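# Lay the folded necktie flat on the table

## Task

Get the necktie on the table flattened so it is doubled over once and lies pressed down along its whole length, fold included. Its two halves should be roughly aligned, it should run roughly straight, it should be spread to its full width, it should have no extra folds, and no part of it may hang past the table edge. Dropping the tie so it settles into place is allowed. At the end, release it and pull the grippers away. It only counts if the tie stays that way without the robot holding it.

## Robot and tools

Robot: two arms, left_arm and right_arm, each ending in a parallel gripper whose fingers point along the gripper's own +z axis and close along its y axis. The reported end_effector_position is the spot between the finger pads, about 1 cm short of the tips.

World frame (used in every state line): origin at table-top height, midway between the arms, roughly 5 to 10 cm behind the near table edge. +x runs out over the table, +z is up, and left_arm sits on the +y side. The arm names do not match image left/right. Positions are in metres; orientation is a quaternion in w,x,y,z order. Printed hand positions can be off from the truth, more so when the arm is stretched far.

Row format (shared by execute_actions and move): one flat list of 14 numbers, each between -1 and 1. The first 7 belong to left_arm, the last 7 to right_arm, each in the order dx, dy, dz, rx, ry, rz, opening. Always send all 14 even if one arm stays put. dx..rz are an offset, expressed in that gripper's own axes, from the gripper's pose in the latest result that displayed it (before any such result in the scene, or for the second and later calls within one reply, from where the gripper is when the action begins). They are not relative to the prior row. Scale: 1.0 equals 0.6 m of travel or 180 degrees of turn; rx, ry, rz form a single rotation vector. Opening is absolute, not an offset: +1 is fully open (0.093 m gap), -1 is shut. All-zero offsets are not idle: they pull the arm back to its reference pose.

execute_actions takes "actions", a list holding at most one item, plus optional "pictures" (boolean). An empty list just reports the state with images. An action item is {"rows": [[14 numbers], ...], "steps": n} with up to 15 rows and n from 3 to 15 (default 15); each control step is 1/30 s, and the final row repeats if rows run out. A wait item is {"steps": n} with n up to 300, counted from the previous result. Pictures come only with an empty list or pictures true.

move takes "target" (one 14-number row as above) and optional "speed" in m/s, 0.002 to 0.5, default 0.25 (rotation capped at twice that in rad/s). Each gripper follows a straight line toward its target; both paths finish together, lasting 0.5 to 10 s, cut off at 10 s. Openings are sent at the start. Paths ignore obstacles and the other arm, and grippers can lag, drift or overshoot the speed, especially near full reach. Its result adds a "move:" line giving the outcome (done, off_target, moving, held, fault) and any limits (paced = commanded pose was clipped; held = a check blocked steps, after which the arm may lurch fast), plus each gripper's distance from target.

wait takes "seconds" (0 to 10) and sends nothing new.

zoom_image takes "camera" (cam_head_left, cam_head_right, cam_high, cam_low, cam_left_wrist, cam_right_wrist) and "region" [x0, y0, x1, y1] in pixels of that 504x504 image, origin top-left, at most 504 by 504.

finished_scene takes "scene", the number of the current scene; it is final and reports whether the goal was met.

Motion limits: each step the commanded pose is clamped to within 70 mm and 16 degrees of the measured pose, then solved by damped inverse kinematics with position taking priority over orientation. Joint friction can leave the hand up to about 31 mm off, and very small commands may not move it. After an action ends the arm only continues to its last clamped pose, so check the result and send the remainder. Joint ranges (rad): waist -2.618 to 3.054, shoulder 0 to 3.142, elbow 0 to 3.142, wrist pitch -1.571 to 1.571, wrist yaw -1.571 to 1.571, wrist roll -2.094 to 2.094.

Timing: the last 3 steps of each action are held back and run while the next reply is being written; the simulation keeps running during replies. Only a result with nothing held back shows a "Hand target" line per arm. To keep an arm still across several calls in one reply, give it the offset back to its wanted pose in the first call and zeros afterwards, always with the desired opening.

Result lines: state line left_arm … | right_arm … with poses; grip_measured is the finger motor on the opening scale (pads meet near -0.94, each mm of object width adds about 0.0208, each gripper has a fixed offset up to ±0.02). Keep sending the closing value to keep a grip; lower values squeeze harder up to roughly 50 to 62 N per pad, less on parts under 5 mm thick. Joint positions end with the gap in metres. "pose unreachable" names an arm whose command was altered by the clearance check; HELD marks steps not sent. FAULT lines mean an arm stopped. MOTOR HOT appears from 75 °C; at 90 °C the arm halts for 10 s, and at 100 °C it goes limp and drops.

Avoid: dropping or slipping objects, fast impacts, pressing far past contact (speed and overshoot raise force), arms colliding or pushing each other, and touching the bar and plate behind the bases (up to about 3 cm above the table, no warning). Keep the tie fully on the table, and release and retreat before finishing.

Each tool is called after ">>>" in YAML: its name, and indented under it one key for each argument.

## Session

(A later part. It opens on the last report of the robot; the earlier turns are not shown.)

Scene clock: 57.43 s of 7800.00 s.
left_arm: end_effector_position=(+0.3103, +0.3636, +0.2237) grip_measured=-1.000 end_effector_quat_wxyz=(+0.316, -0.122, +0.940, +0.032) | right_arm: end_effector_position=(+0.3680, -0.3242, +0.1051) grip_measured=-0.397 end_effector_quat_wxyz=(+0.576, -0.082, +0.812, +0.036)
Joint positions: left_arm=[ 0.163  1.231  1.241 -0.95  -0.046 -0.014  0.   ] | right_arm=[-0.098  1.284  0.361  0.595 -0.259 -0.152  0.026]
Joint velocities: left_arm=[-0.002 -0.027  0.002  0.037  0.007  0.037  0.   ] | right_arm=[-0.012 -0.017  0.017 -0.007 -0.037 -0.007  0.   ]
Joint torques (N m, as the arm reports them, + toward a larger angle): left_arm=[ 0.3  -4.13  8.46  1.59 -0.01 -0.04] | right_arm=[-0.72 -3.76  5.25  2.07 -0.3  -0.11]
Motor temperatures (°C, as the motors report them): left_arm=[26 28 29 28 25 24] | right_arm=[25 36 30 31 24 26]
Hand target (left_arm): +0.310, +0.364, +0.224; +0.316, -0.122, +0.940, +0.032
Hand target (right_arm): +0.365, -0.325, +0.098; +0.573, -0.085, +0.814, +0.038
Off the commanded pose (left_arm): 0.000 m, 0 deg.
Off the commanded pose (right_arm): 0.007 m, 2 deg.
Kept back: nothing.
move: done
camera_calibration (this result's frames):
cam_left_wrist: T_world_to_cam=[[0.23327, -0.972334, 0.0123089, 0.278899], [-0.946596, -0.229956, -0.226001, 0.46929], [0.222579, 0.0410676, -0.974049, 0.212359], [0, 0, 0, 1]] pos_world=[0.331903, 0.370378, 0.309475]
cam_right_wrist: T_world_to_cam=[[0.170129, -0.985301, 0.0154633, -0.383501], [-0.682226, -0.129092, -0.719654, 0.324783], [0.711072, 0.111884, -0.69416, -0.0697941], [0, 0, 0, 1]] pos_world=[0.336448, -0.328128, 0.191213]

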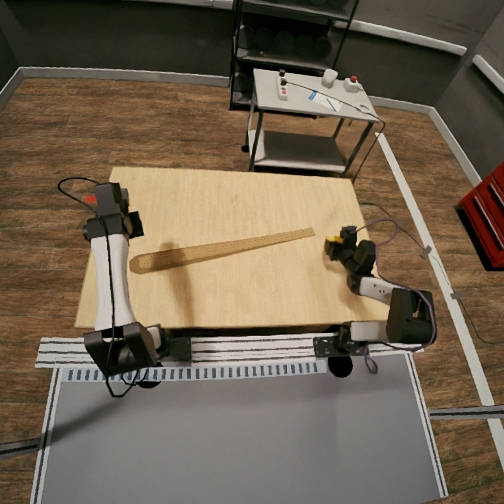

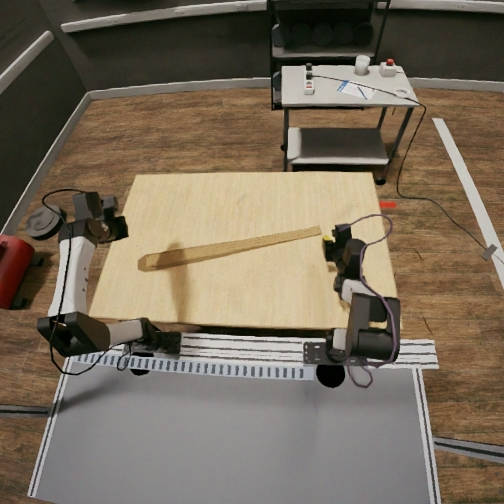

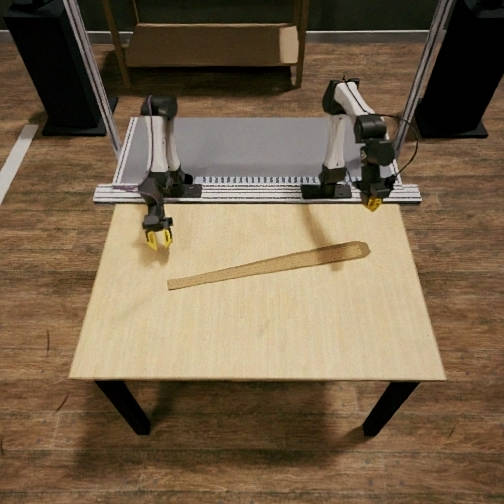

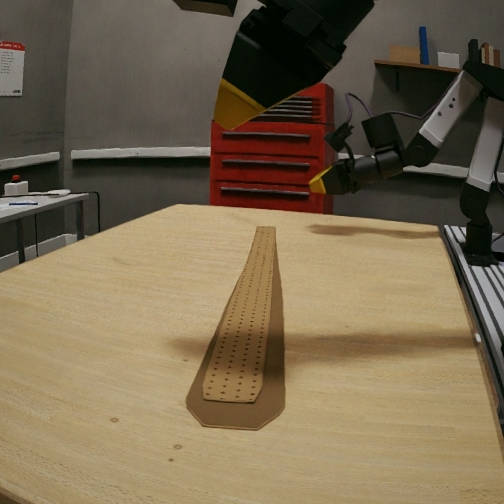

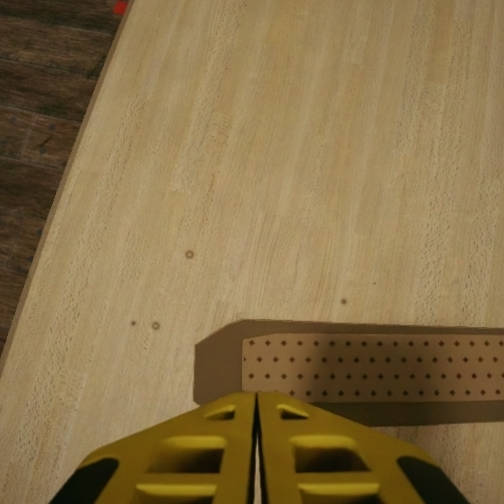

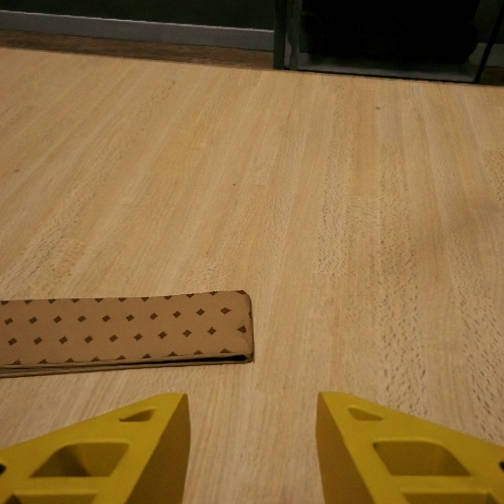

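>>> move:
  target: [0.1808,-0.0288,0.237,0,0.2065,0,-1, 0.027,0.0054,0.174,0.2862,0.3187,0.4217,-0.5]
  speed: 0.45

Scene clock: 62.30 s of 7800.00 s.
left_arm: end_effector_position=(+0.3091, +0.3487, +0.0437) grip_measured=-1.000 end_effector_quat_wxyz=(-0.001, -0.127, +0.992, +0.001) | right_arm: end_effector_position=(+0.4594, -0.3050, +0.0560) grip_measured=-0.497 end_effector_quat_wxyz=(+0.008, +0.608, +0.794, +0.001)
Joint positions: left_arm=[ 0.143  1.79   1.226 -1.025 -0.047 -0.062  0.   ] | right_arm=[ 0.071  2.319  2.157 -1.368  0.031  1.356  0.021]
Joint velocities: left_arm=[-0.002 -0.017 -0.017  0.022 -0.095 -0.051  0.   ] | right_arm=[-0.022 -0.002 -0.007  0.066  0.081  0.007  0.001]
Joint torques (N m, as the arm reports them, + toward a larger angle): left_arm=[-0.89 -7.85  8.76  0.13  0.08 -0.12] | right_arm=[ -0.3  -13.7    7.66   0.18  -0.14   0.01]
Motor temperatures (°C, as the motors report them): left_arm=[26 28 29 28 25 24] | right_arm=[25 36 30 32 24 26]
Hand target (left_arm): +0.313, +0.342, +0.046; -0.001, -0.122, +0.992, -0.004
Hand target (right_arm): +0.458, -0.305, +0.056; -0.001, +0.613, +0.790, +0.002
Off the commanded pose (left_arm): 0.007 m, 1 deg.
Off the commanded pose (right_arm): 0.002 m, 2 deg.
Kept back: nothing.
move: done
camera_calibration (this result's frames):
cam_left_wrist: T_world_to_cam=[[0.236085, -0.971721, 0.00469092, 0.266139], [-0.888036, -0.213789, 0.407046, 0.372707], [-0.394532, -0.100263, -0.913396, 0.275315], [0, 0, 0, 1]] pos_world=[0.376767, 0.365897, 0.0985148]
cam_right_wrist: T_world_to_cam=[[-0.970483, -0.240732, -0.0145026, 0.373455], [-0.225782, 0.885784, 0.405474, 0.391162], [-0.0847647, 0.39678, -0.913991, 0.293787], [0, 0, 0, 1]] pos_world=[0.475652, -0.373151, 0.115328]

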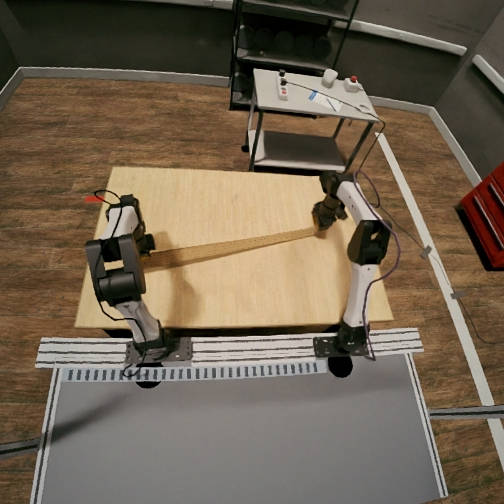

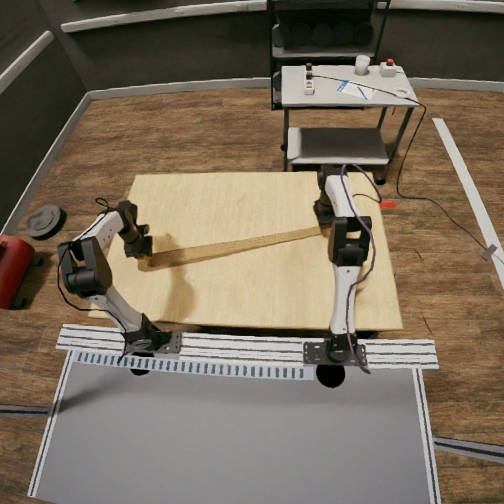

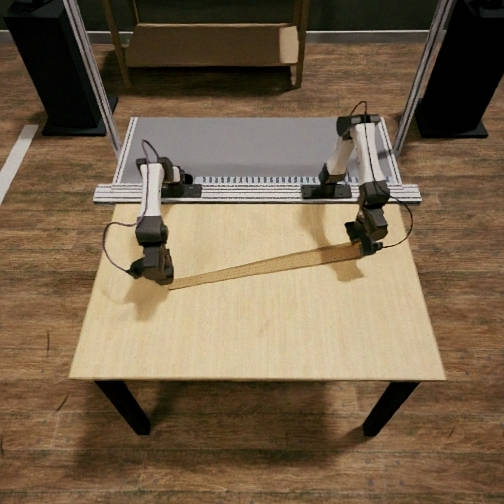

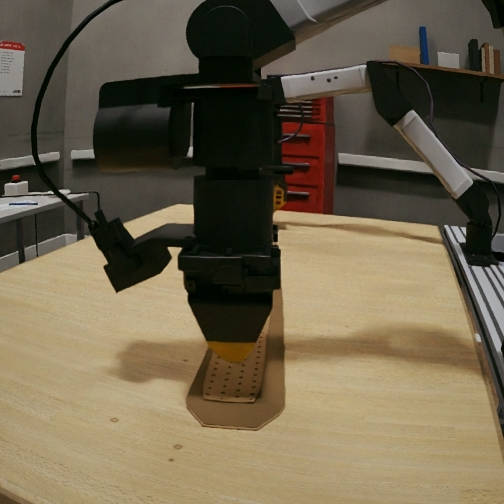

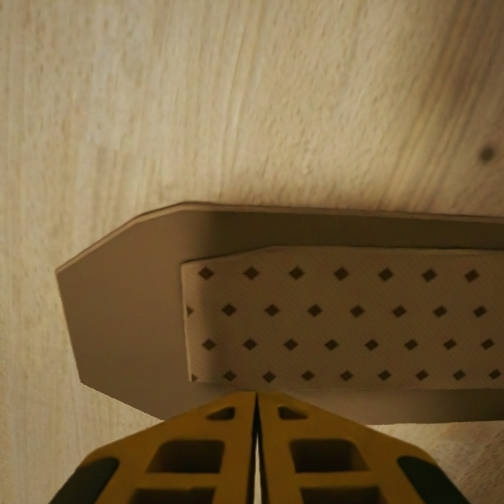

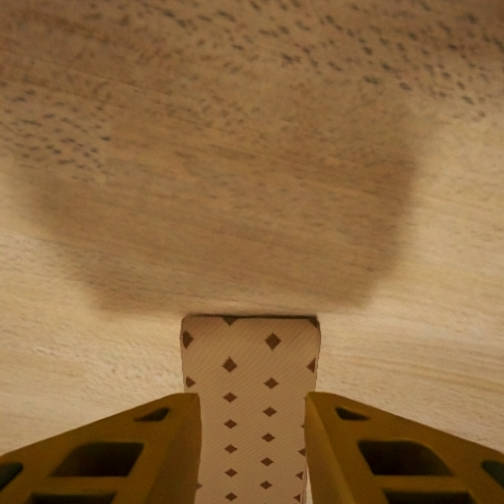

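>>> execute_actions:
  actions: []

Scene clock: 63.87 s of 7800.00 s.
left_arm: end_effector_position=(+0.3091, +0.3486, +0.0437) grip_measured=-1.000 end_effector_quat_wxyz=(-0.001, -0.127, +0.992, +0.001) | right_arm: end_effector_position=(+0.4590, -0.3049, +0.0560) grip_measured=-0.497 end_effector_quat_wxyz=(+0.007, +0.608, +0.794, +0.001)
Joint positions: left_arm=[ 0.143  1.79   1.226 -1.025 -0.046 -0.062  0.   ] | right_arm=[ 0.071  2.319  2.157 -1.37   0.031  1.357  0.021]
Joint velocities: left_arm=[-0.012 -0.012 -0.002 -0.066 -0.051 -0.037  0.   ] | right_arm=[-0.007  0.002  0.012  0.007  0.007 -0.066  0.001]
Joint torques (N m, as the arm reports them, + toward a larger angle): left_arm=[-0.89 -7.86  8.73  0.13  0.08 -0.12] | right_arm=[ -0.34 -13.68   7.7    0.16  -0.15   0.01]
Motor temperatures (°C, as the motors report them): left_arm=[26 28 29 28 25 24] | right_arm=[25 36 30 32 24 26]
Hand target (left_arm): +0.313, +0.342, +0.046; -0.001, -0.122, +0.992, -0.004
Hand target (right_arm): +0.458, -0.305, +0.056; -0.001, +0.613, +0.790, +0.002
Off the commanded pose (left_arm): 0.007 m, 1 deg.
Off the commanded pose (right_arm): 0.002 m, 2 deg.
Kept back: nothing.
Steps of this call (steps 1 to 47: nothing new was sent). Readings (end_effector_position):
1: left_arm (+0.3091, +0.3487, +0.0437) | right_arm (+0.4593, -0.3050, +0.0560)
2: left_arm (+0.3091, +0.3487, +0.0437) | right_arm (+0.4592, -0.3050, +0.0560)
4: left_arm (+0.3091, +0.3486, +0.0437) | right_arm (+0.4591, -0.3050, +0.0560)
8: left_arm (+0.3091, +0.3486, +0.0437) | right_arm (+0.4591, -0.3050, +0.0560)
47: the state above
camera_calibration (this result's frames):
cam_left_wrist: T_world_to_cam=[[0.236086, -0.971719, 0.005072, 0.266057], [-0.888066, -0.213637, 0.407061, 0.37266], [-0.394465, -0.100605, -0.913387, 0.275412], [0, 0, 0, 1]] pos_world=[0.376775, 0.365854, 0.0985133]
cam_right_wrist: T_world_to_cam=[[-0.970588, -0.240406, -0.012782, 0.373078], [-0.224705, 0.885584, 0.406507, 0.390353], [-0.0864073, 0.397423, -0.913558, 0.294624], [0, 0, 0, 1]] pos_world=[0.475277, -0.373091, 0.115244]

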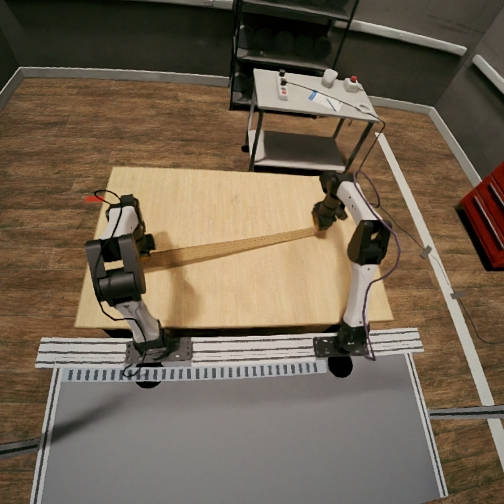

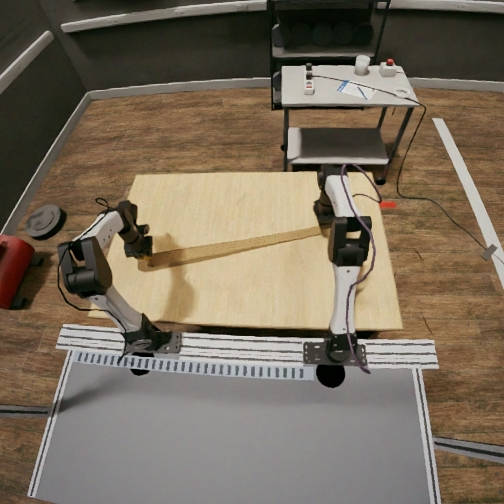

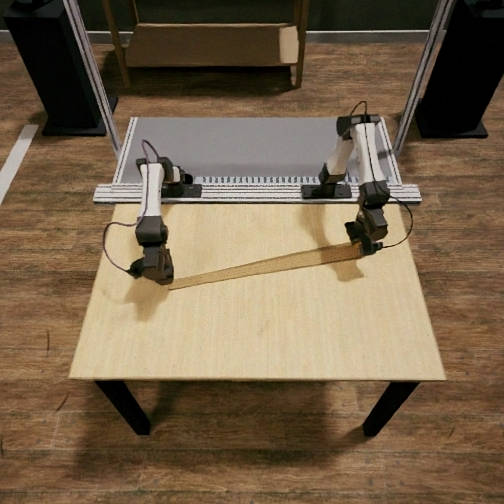

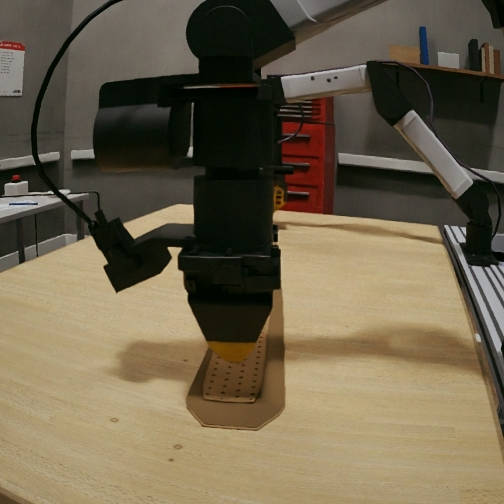

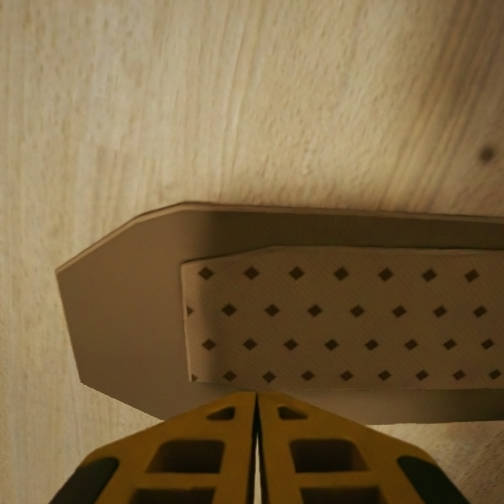

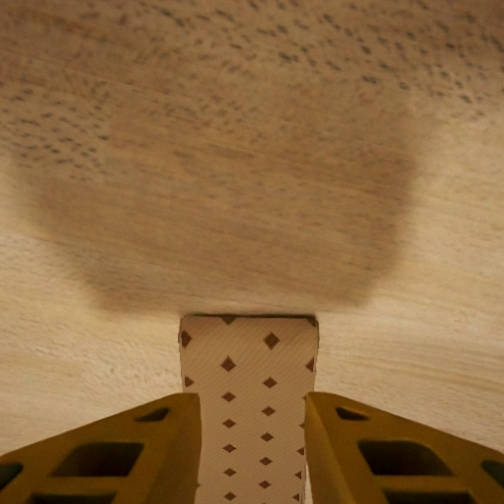

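>>> move:
  target: [0,0,0,0,0,0,-1, 0,0,0.10,0,0,0,-0.5]
  speed: 0.06

Scene clock: 65.33 s of 7800.00 s.
left_arm: end_effector_position=(+0.3091, +0.3486, +0.0437) grip_measured=-1.000 end_effector_quat_wxyz=(-0.001, -0.127, +0.992, +0.001) | right_arm: end_effector_position=(+0.4572, -0.3042, +0.0203) grip_measured=-0.497 end_effector_quat_wxyz=(+0.009, +0.608, +0.794, +0.003)
Joint positions: left_arm=[ 0.143  1.79   1.226 -1.025 -0.046 -0.062  0.   ] | right_arm=[ 0.071  2.309  1.997 -1.217  0.031  1.357  0.021]
Joint velocities: left_arm=[-0.007  0.002 -0.017 -0.051  0.007  0.022  0.   ] | right_arm=[-0.007 -0.002  0.002 -0.022 -0.007 -0.022 -0.001]
Joint torques (N m, as the arm reports them, + toward a larger angle): left_arm=[ 0.31 -8.6   7.12  0.23 -0.02 -0.04] | right_arm=[ -0.13 -11.95   3.03   0.85  -0.01  -0.07]
Motor temperatures (°C, as the motors report them): left_arm=[26 28 29 28 25 24] | right_arm=[25 37 30 31 24 26]
Hand target (left_arm): +0.309, +0.349, +0.044; -0.001, -0.127, +0.992, +0.001
Hand target (right_arm): +0.459, -0.305, -0.003; +0.006, +0.608, +0.794, +0.001
Off the commanded pose (left_arm): 0.000 m, 0 deg.
Off the commanded pose (right_arm): 0.024 m, 0 deg.
Kept back: nothing.
move: off_target (right_arm)
camera_calibration (this result's frames):
cam_left_wrist: T_world_to_cam=[[0.236086, -0.971719, 0.005072, 0.266057], [-0.888066, -0.213637, 0.407061, 0.37266], [-0.394465, -0.100605, -0.913387, 0.275412], [0, 0, 0, 1]] pos_world=[0.376775, 0.365854, 0.0985133]
cam_right_wrist: T_world_to_cam=[[-0.970546, -0.240298, -0.0172728, 0.37121], [-0.226465, 0.885517, 0.405677, 0.404587], [-0.0821879, 0.397639, -0.913853, 0.259736], [0, 0, 0, 1]] pos_world=[0.473249, -0.372348, 0.0796411]

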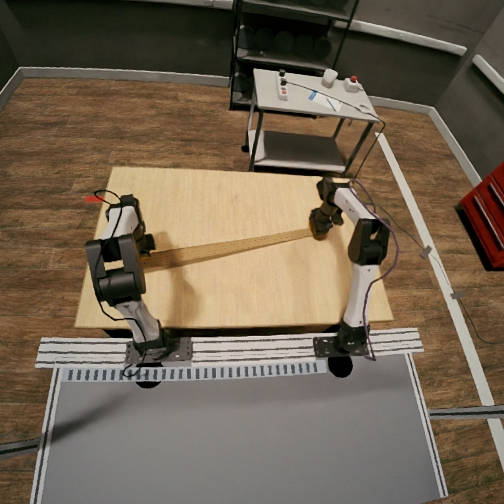

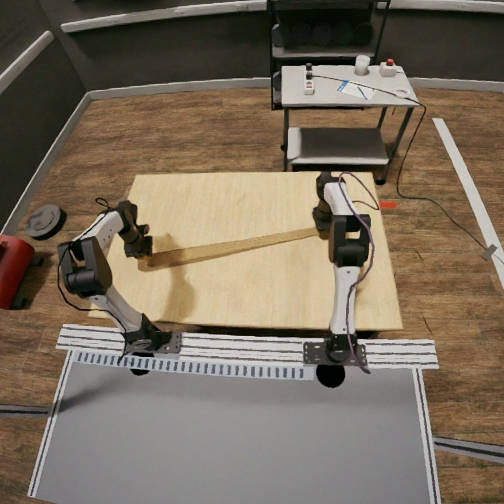

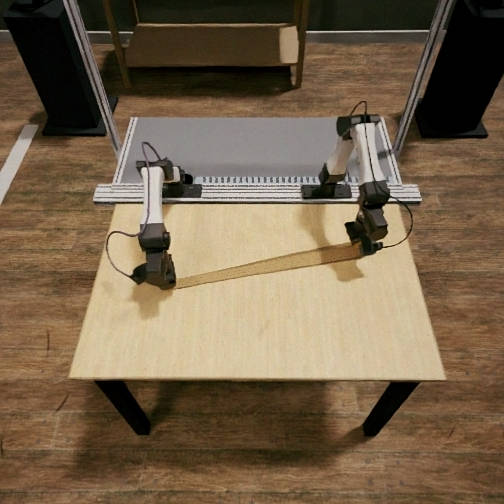

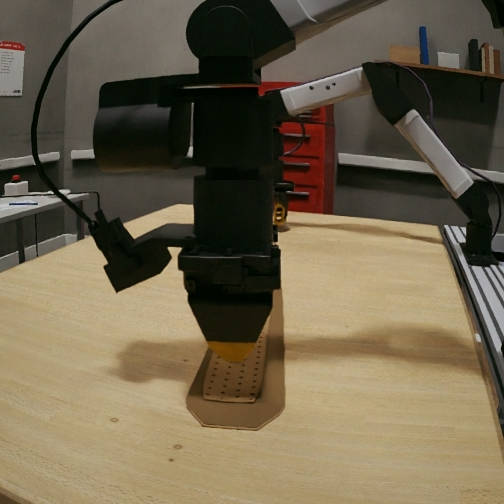

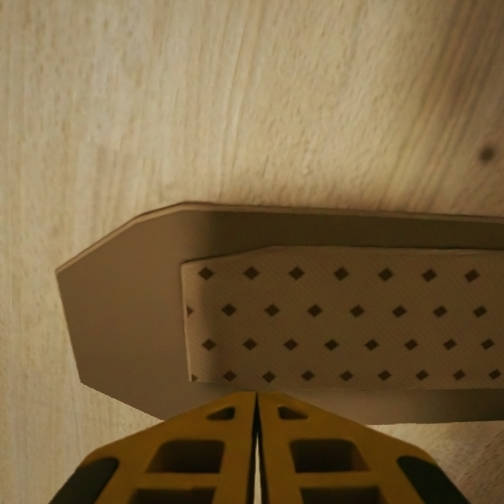

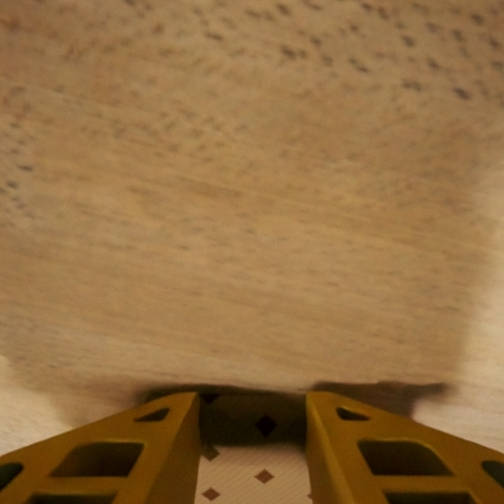

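>>> execute_actions:
  actions:
    - {"rows": [[0,0,0,0,0,0,-1, 0.005,0,0.045,0,0,0,-0.5],[0,0,0,0,0,0,-1, 0.008,0,0.045,0,0,0,-0.5],[0,0,0,0,0,0,-1, 0.011,0,0.045,0,0,0,-0.5],[0,0,0,0,0,0,-1, 0.014,0,0.045,0,0,0,-0.5],[0,0,0,0,0,0,-1, 0.017,0,0.045,0,0,0,-0.5],[0,0,0,0,0,0,-1, 0.020,0,0.045,0,0,0,-0.5],[0,0,0,0,0,0,-1, 0.022,0,0.045,0,0,0,-0.5],[0,0,0,0,0,0,-1, 0.024,0,0.045,0,0,0,-0.5]], "steps": 15}
  pictures: true

Scene clock: 65.97 s of 7800.00 s.
left_arm: end_effector_position=(+0.3091, +0.3486, +0.0437) grip_measured=-1.000 end_effector_quat_wxyz=(-0.001, -0.127, +0.992, +0.001) | right_arm: end_effector_position=(+0.4567, -0.3037, +0.0201) grip_measured=-0.497 end_effector_quat_wxyz=(+0.022, +0.612, +0.790, +0.005)
Joint positions: left_arm=[ 0.143  1.79   1.226 -1.025 -0.046 -0.062  0.   ] | right_arm=[ 0.077  2.28   1.946 -1.171  0.044  1.373  0.021]
Joint velocities: left_arm=[-0.007 -0.002 -0.007  0.007 -0.037 -0.037  0.   ] | right_arm=[-0.002 -0.007 -0.017 -0.007  0.022  0.007  0.   ]
Joint torques (N m, as the arm reports them, + toward a larger angle): left_arm=[ 0.3  -8.62  7.13  0.22 -0.02 -0.04] | right_arm=[  2.   -11.4    2.75   0.81  -0.18   0.05]
Motor temperatures (°C, as the motors report them): left_arm=[26 28 29 27 25 24] | right_arm=[25 37 30 31 24 26]
Steps of this call (steps 1 to 7: nothing new was sent; steps 8 to 19: the first 12 steps of this action). Readings (end_effector_position):
8: left_arm (+0.3091, +0.3486, +0.0437) | right_arm (+0.4568, -0.3042, +0.0200)
9: left_arm (+0.3091, +0.3486, +0.0437) | right_arm (+0.4567, -0.3042, +0.0200)
11: left_arm (+0.3091, +0.3486, +0.0437) | right_arm (+0.4567, -0.3042, +0.0198)
15: left_arm (+0.3091, +0.3486, +0.0437) | right_arm (+0.4567, -0.3038, +0.0202)
19: the state above
camera_calibration (this result's frames):
cam_left_wrist: T_world_to_cam=[[0.236086, -0.971719, 0.005072, 0.266057], [-0.888066, -0.213637, 0.407061, 0.37266], [-0.394465, -0.100605, -0.913387, 0.275412], [0, 0, 0, 1]] pos_world=[0.376775, 0.365854, 0.0985133]
cam_right_wrist: T_world_to_cam=[[-0.972427, -0.230081, -0.0380701, 0.375215], [-0.226469, 0.892691, 0.389635, 0.406655], [-0.0556626, 0.387513, -0.920182, 0.244225], [0, 0, 0, 1]] pos_world=[0.470558, -0.371328, 0.0805689]

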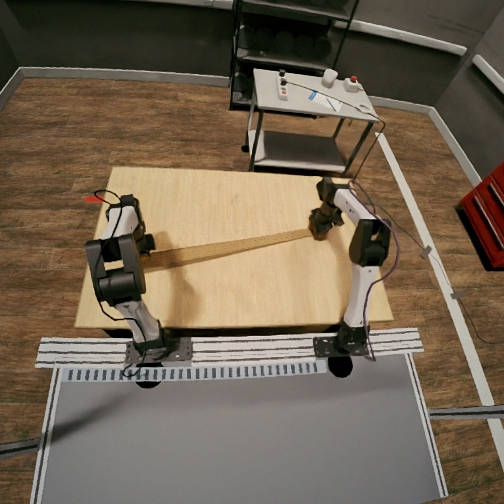

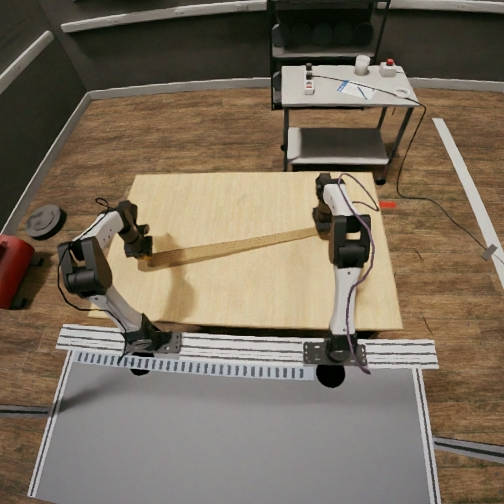

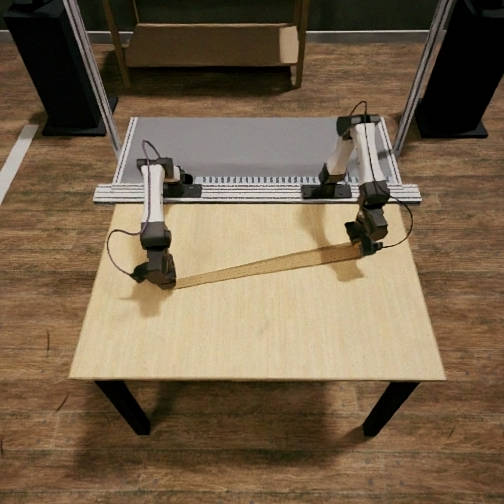

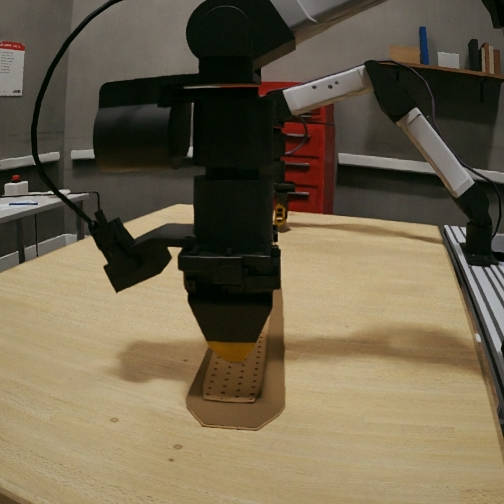

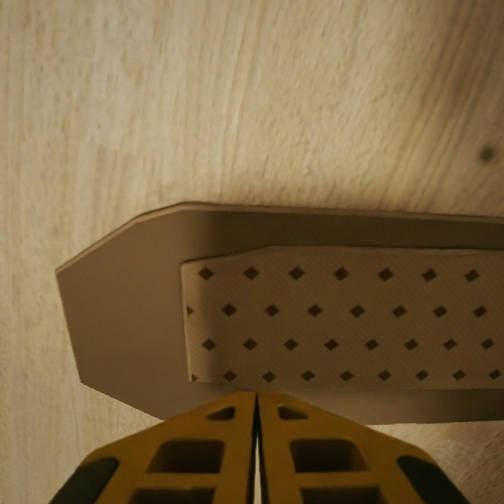

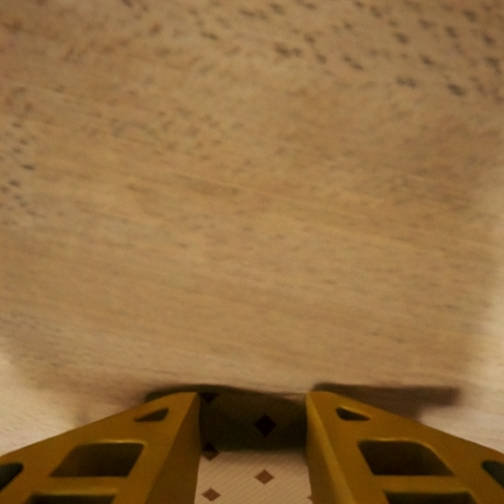

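>>> zoom_image:
  camera: "cam_head_left"
  region: [290, 205, 350, 255]

>>> zoom_image:
  camera: "cam_right_wrist"
  region: [130, 350, 370, 504]

Region (290, 205, 350, 255) of cam_head_left's 504x504 image, scaled by 8.400, with more detail than that image has.

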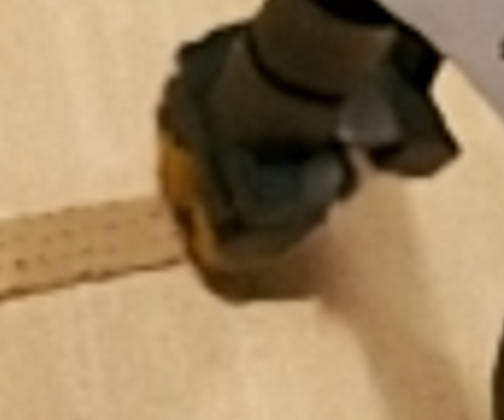

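Region (130, 350, 370, 504) of cam_right_wrist's 504x504 image, scaled by 2.100, with more detail than that image has; it fills the top 323 rows of this view, and the rest is white.

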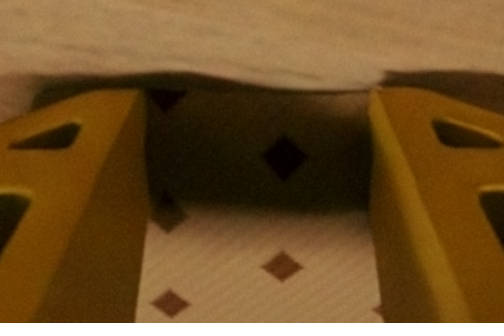

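>>> execute_actions:
  actions:
    - {"rows": [[0,0,0,0,0,0,-1, 0.0,0,0.02,0,0,0,-0.5],[0,0,0,0,0,0,-1, 0,0,0.0,0,0,0,-0.5],[0,0,0,0,0,0,-1, 0,0,-0.015,0,0,0,-0.5],[0,0,0,0,0,0,-1, 0,0,-0.03,0,0,0,-0.5],[0,0,0,0,0,0,-1, 0,0,-0.04,0,0,0,-0.5],[0,0,0,0,0,0,-1, 0,0,-0.045,0,0,0,-0.5],[0,0,0,0,0,0,-1, 0,0,-0.045,0,0,0,-0.5],[0,0,0,0,0,0,-1, 0.01,0,-0.045,0,0,0,-0.5],[0,0,0,0,0,0,-1, 0.02,0,-0.045,0,0,0,-0.5],[0,0,0,0,0,0,-1, 0.03,0,-0.045,0,0,0,-0.5],[0,0,0,0,0,0,-1, 0.04,0,-0.045,0,0,0,-0.5],[0,0,0,0,0,0,-1, 0.05,0,-0.045,0,0,0,-0.5],[0,0,0,0,0,0,-1, 0.06,0,-0.045,0,0,0,-0.5],[0,0,0,0,0,0,-1, 0.065,0,-0.045,0,0,0,-0.5]], "steps": 15}

>>> move:
  target: [0,0,0,0,0,0,-1, 0,0,0.075,0,0,0,-0.5]
  speed: 0.06

Scene clock: 66.80 s of 7800.00 s.
left_arm: end_effector_position=(+0.3091, +0.3486, +0.0437) grip_measured=-1.000 end_effector_quat_wxyz=(-0.001, -0.127, +0.992, +0.001) | right_arm: end_effector_position=(+0.4577, -0.2960, +0.0391) grip_measured=-0.497 end_effector_quat_wxyz=(+0.027, +0.615, +0.788, +0.009)
Joint positions: left_arm=[ 0.143  1.79   1.226 -1.025 -0.046 -0.062  0.   ] | right_arm=[ 0.096  2.266  1.996 -1.224  0.047  1.398  0.021]
Joint velocities: left_arm=[ 0.012 -0.007 -0.007 -0.007  0.066 -0.007  0.   ] | right_arm=[ 0.271 -0.051 -0.017 -0.051  0.066  0.256 -0.002]
Joint torques (N m, as the arm reports them, + toward a larger angle): left_arm=[ 0.32 -8.6   7.14  0.23 -0.02 -0.04] | right_arm=[  2.89 -16.14   5.5    0.26   0.     0.02]
Motor temperatures (°C, as the motors report them): left_arm=[26 28 29 27 25 24] | right_arm=[25 37 30 31 24 26]
Off your previous action's commanded pose (left_arm): 0.000 m, 0 deg at its last step (step 3 of this call).
Off your previous action's commanded pose (right_arm): 0.030 m, 2 deg at its last step (step 3 of this call).
Steps of this call (steps 1 to 3: the last 3 steps of your previous action; steps 4 to 13: nothing new was sent; steps 14 to 25: the first 12 steps of this action). Readings (end_effector_position):
14: left_arm (+0.3091, +0.3486, +0.0437) | right_arm (+0.4568, -0.3039, +0.0211)
15: left_arm (+0.3091, +0.3486, +0.0437) | right_arm (+0.4569, -0.3039, +0.0219)
17: left_arm (+0.3091, +0.3486, +0.0437) | right_arm (+0.4570, -0.3039, +0.0243)
21: left_arm (+0.3091, +0.3486, +0.0437) | right_arm (+0.4592, -0.3041, +0.0349)
25: the state above

Scene clock: 68.20 s of 7800.00 s.
left_arm: end_effector_position=(+0.3091, +0.3486, +0.0437) grip_measured=-1.000 end_effector_quat_wxyz=(-0.001, -0.127, +0.992, +0.001) | right_arm: end_effector_position=(+0.4553, -0.2633, +0.0219) grip_measured=-0.497 end_effector_quat_wxyz=(+0.030, +0.607, +0.794, +0.016)
Joint positions: left_arm=[ 0.143  1.79   1.226 -1.025 -0.046 -0.062  0.   ] | right_arm=[ 0.166  2.264  1.921 -1.139  0.047  1.448  0.021]
Joint velocities: left_arm=[ 0.017 -0.017  0.002 -0.007 -0.037 -0.081  0.   ] | right_arm=[ 0.007  0.017 -0.002 -0.037  0.051 -0.022 -0.001]
Joint torques (N m, as the arm reports them, + toward a larger angle): left_arm=[ 0.31 -8.62  7.14  0.22 -0.01 -0.05] | right_arm=[ -0.22 -11.77   3.03   0.95   0.    -0.08]
Motor temperatures (°C, as the motors report them): left_arm=[26 29 29 27 25 24] | right_arm=[25 37 30 31 24 26]
Hand target (left_arm): +0.309, +0.349, +0.044; -0.001, -0.127, +0.992, +0.001
Hand target (right_arm): +0.456, -0.264, -0.001; +0.027, +0.607, +0.794, +0.012
Off your previous action's commanded pose (left_arm): 0.000 m, 0 deg at its last step (step 3 of this call).
Off your previous action's commanded pose (right_arm): 0.017 m, 1 deg at its last step (step 3 of this call).
Off the commanded pose (left_arm): 0.000 m, 0 deg.
Off the commanded pose (right_arm): 0.024 m, 0 deg.
Kept back: nothing.
move: off_target (right_arm)
camera_calibration (this result's frames):
cam_left_wrist: T_world_to_cam=[[0.236086, -0.971719, 0.005072, 0.266057], [-0.888066, -0.213637, 0.407061, 0.37266], [-0.394465, -0.100605, -0.913387, 0.275412], [0, 0, 0, 1]] pos_world=[0.376775, 0.365854, 0.0985133]
cam_right_wrist: T_world_to_cam=[[-0.968013, -0.242471, -0.0644831, 0.378559], [-0.248157, 0.887378, 0.388561, 0.378081], [-0.0369939, 0.392134, -0.919164, 0.222859], [0, 0, 0, 1]] pos_world=[0.468518, -0.331101, 0.0823473]

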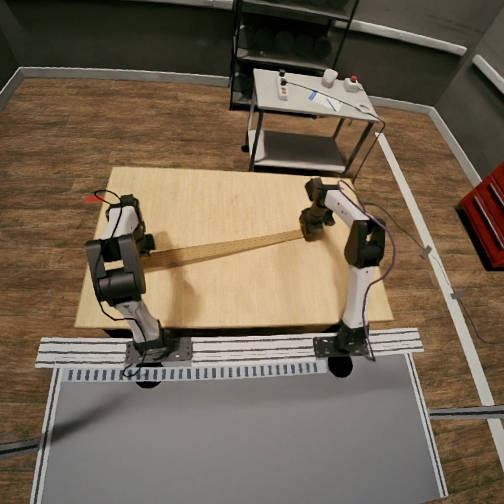

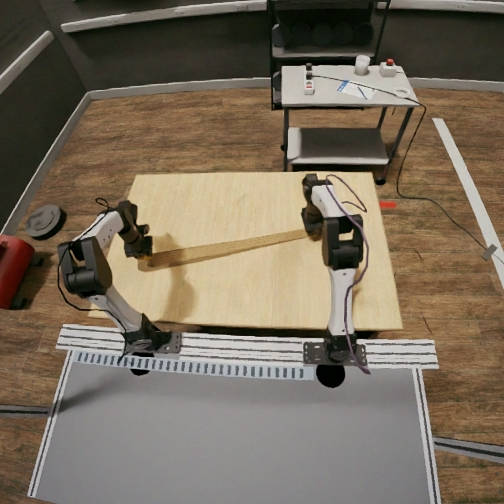

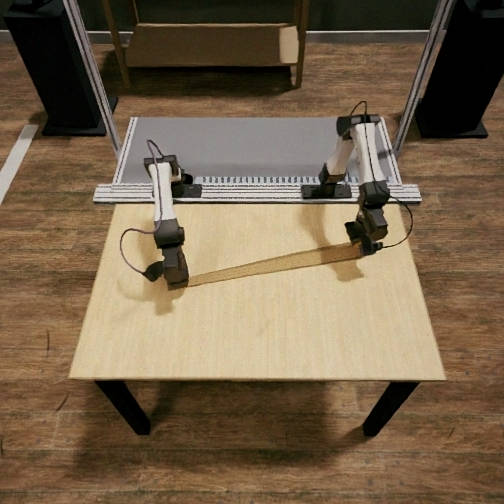

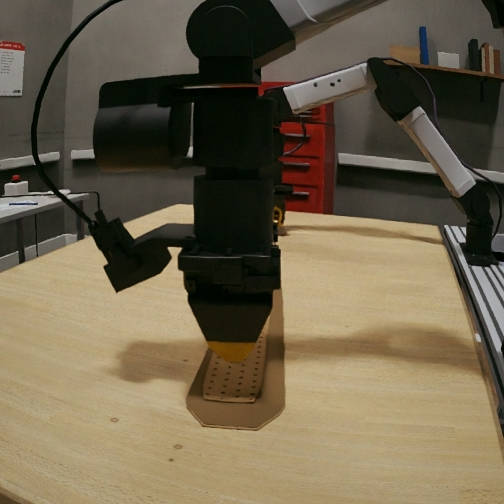

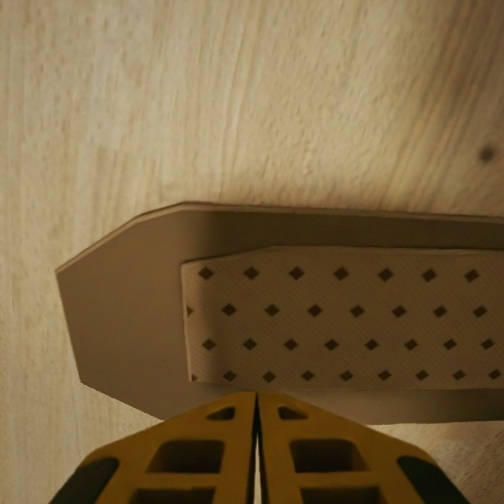

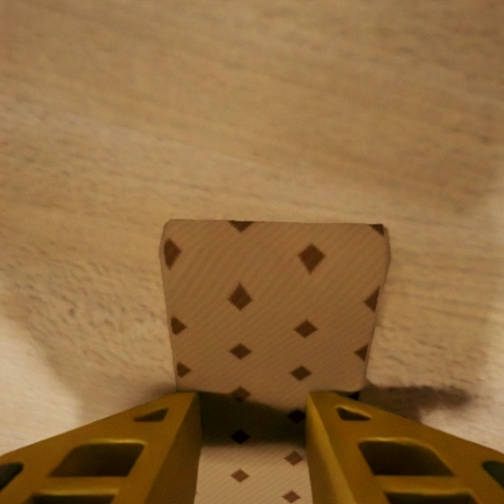

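>>> execute_actions:
  actions:
    - {"rows": [[0,0,0,0,0,0,-1, 0.0,0,0.02,0,0,0,-0.5],[0,0,0,0,0,0,-1, 0,0,0.0,0,0,0,-0.5],[0,0,0,0,0,0,-1, 0,0,-0.015,0,0,0,-0.5],[0,0,0,0,0,0,-1, 0,0,-0.03,0,0,0,-0.5],[0,0,0,0,0,0,-1, 0,0,-0.04,0,0,0,-0.5],[0,0,0,0,0,0,-1, 0,0,-0.05,0.005,0,0,-0.5],[0,0,0,0,0,0,-1, 0,0,-0.055,0.01,0,0,-0.5],[0,0,0,0,0,0,-1, -0.01,-0.002,-0.055,0.015,0.004,0,-0.5],[0,0,0,0,0,0,-1, -0.022,-0.004,-0.055,0.02,0.008,0,-0.5],[0,0,0,0,0,0,-1, -0.034,-0.006,-0.055,0.02,0.008,0,-0.5],[0,0,0,0,0,0,-1, -0.046,-0.007,-0.055,0.02,0.008,0,-0.5],[0,0,0,0,0,0,-1, -0.058,-0.008,-0.055,0.02,0.008,0,-0.5],[0,0,0,0,0,0,-1, -0.070,-0.008,-0.055,0.02,0.008,0,-0.5],[0,0,0,0,0,0,-1, -0.080,-0.008,-0.055,0.02,0.008,0,-0.5]], "steps": 15}

>>> wait:
  seconds: 0.4

Scene clock: 70.03 s of 7800.00 s.
left_arm: end_effector_position=(+0.3091, +0.3486, +0.0437) grip_measured=-1.000 end_effector_quat_wxyz=(-0.001, -0.127, +0.992, +0.001) | right_arm: end_effector_position=(+0.4689, -0.2752, +0.0617) grip_measured=-0.497 end_effector_quat_wxyz=(+0.037, +0.608, +0.793, +0.028)
Joint positions: left_arm=[ 0.143  1.79   1.226 -1.025 -0.046 -0.062  0.   ] | right_arm=[ 0.135  2.282  2.108 -1.281  0.037  1.419  0.021]
Joint velocities: left_arm=[-0.012  0.002  0.002 -0.022 -0.051  0.007  0.   ] | right_arm=[-0.398  0.09   0.432 -0.33  -0.139 -0.3   -0.001]
Joint torques (N m, as the arm reports them, + toward a larger angle): left_arm=[ 0.3  -8.62  7.15  0.23 -0.02 -0.05] | right_arm=[ -2.16 -12.35   6.7    0.19  -0.05  -0.08]
Motor temperatures (°C, as the motors report them): left_arm=[26 29 29 27 25 24] | right_arm=[25 37 30 31 24 26]
Steps of this call (steps 1 to 43: nothing new was sent; steps 44 to 55: the first 12 steps of this action). Readings (end_effector_position):
44: left_arm (+0.3091, +0.3486, +0.0437) | right_arm (+0.4555, -0.2633, +0.0225)
45: left_arm (+0.3091, +0.3486, +0.0437) | right_arm (+0.4553, -0.2633, +0.0234)
47: left_arm (+0.3091, +0.3486, +0.0437) | right_arm (+0.4552, -0.2634, +0.0254)
51: left_arm (+0.3091, +0.3486, +0.0437) | right_arm (+0.4580, -0.2638, +0.0424)
55: the state above

Scene clock: 70.53 s of 7800.00 s.
left_arm: end_effector_position=(+0.3091, +0.3486, +0.0437) grip_measured=-1.000 end_effector_quat_wxyz=(-0.001, -0.127, +0.992, +0.001) | right_arm: end_effector_position=(+0.4614, -0.3173, +0.0528) grip_measured=-0.497 end_effector_quat_wxyz=(+0.009, +0.616, +0.787, +0.000)
Joint positions: left_arm=[ 0.143  1.79   1.226 -1.025 -0.046 -0.062  0.   ] | right_arm=[ 0.045  2.326  2.156 -1.36   0.035  1.352  0.021]
Joint velocities: left_arm=[-0.002  0.012 -0.007 -0.022 -0.007  0.022  0.   ] | right_arm=[-0.002 -0.017  0.012 -0.007  0.066 -0.051 -0.   ]
Joint torques (N m, as the arm reports them, + toward a larger angle): left_arm=[ 0.32 -8.6   7.15  0.23 -0.03 -0.04] | right_arm=[  1.09 -14.36   7.61   0.16  -0.13  -0.12]
Motor temperatures (°C, as the motors report them): left_arm=[26 29 29 27 25 24] | right_arm=[25 38 30 31 24 26]
Hand target (left_arm): +0.309, +0.349, +0.044; -0.001, -0.127, +0.992, +0.001
Hand target (right_arm): +0.460, -0.310, +0.056; +0.003, +0.608, +0.794, +0.002
Off the commanded pose (left_arm): 0.000 m, 0 deg.
Off the commanded pose (right_arm): 0.007 m, 2 deg.
Kept back: nothing.
Steps of this call (steps 1 to 3: the last 3 steps of your previous action; steps 4 to 15: nothing new was sent). Readings (end_effector_position):
1: left_arm (+0.3091, +0.3486, +0.0437) | right_arm (+0.4698, -0.2823, +0.0632)
2: left_arm (+0.3091, +0.3486, +0.0437) | right_arm (+0.4704, -0.2904, +0.0635)
4: left_arm (+0.3091, +0.3486, +0.0437) | right_arm (+0.4706, -0.3064, +0.0614)
8: left_arm (+0.3091, +0.3486, +0.0437) | right_arm (+0.4651, -0.3197, +0.0540)
15: the state above
camera_calibration (this result's frames):
cam_left_wrist: T_world_to_cam=[[0.236086, -0.971719, 0.005072, 0.266057], [-0.888066, -0.213637, 0.407061, 0.37266], [-0.394465, -0.100605, -0.913387, 0.275412], [0, 0, 0, 1]] pos_world=[0.376775, 0.365854, 0.0985133]
cam_right_wrist: T_world_to_cam=[[-0.975405, -0.21994, -0.0145633, 0.381256], [-0.207149, 0.89209, 0.401579, 0.397355], [-0.0753313, 0.394718, -0.915709, 0.290978], [0, 0, 0, 1]] pos_world=[0.47611, -0.385478, 0.112435]

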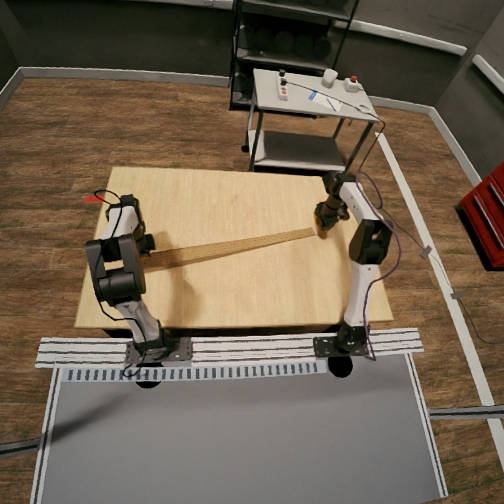

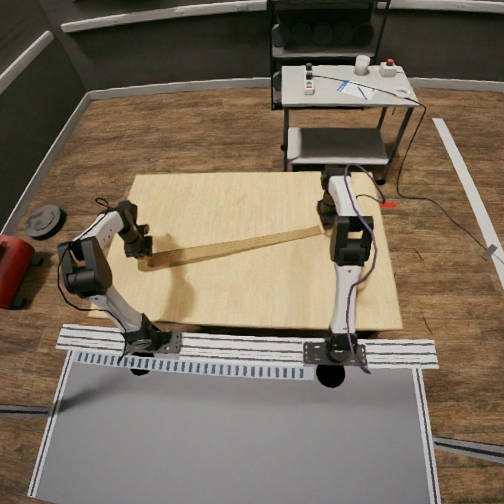

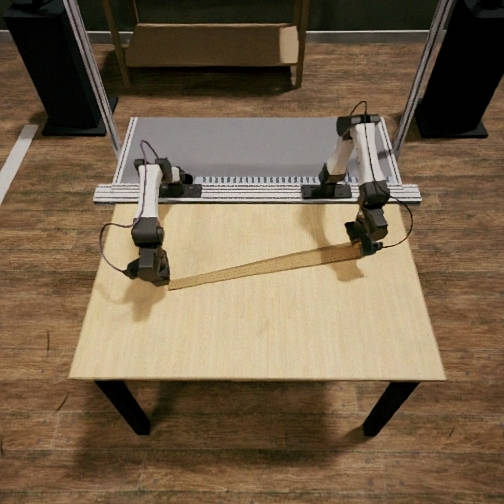

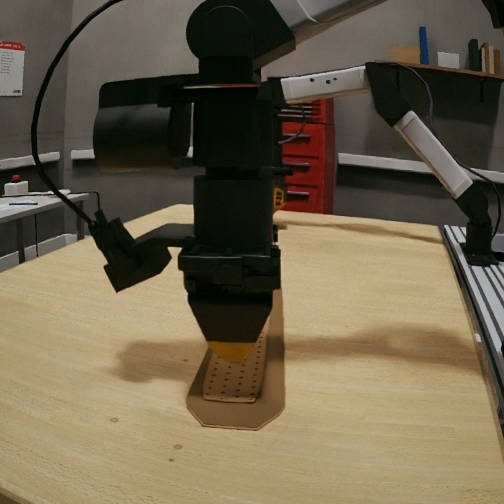

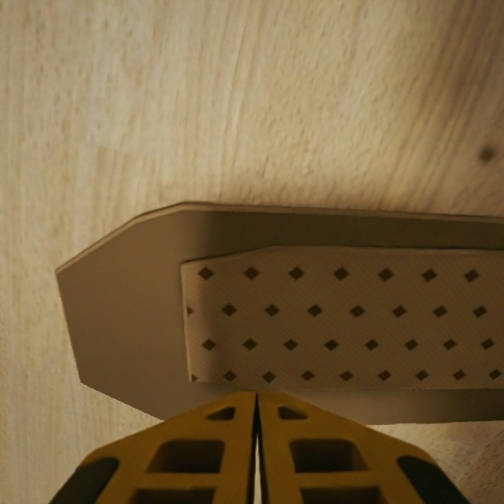

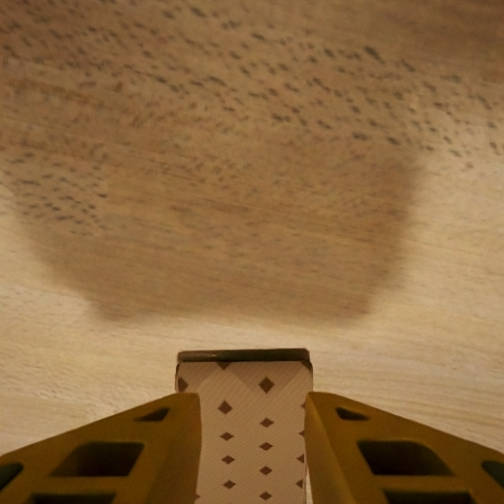

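>>> zoom_image:
  camera: "cam_right_wrist"
  region: [160, 320, 330, 420]

Region (160, 320, 330, 420) of cam_right_wrist's 504x504 image, scaled by 2.965, with more detail than that image has; it fills the top 296 rows of this view, and the rest is white.

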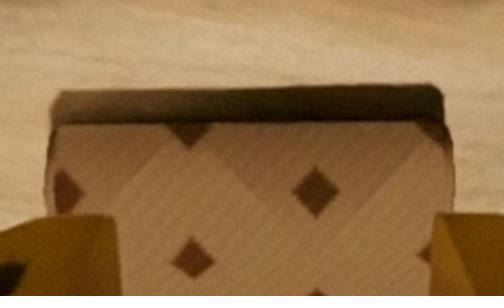

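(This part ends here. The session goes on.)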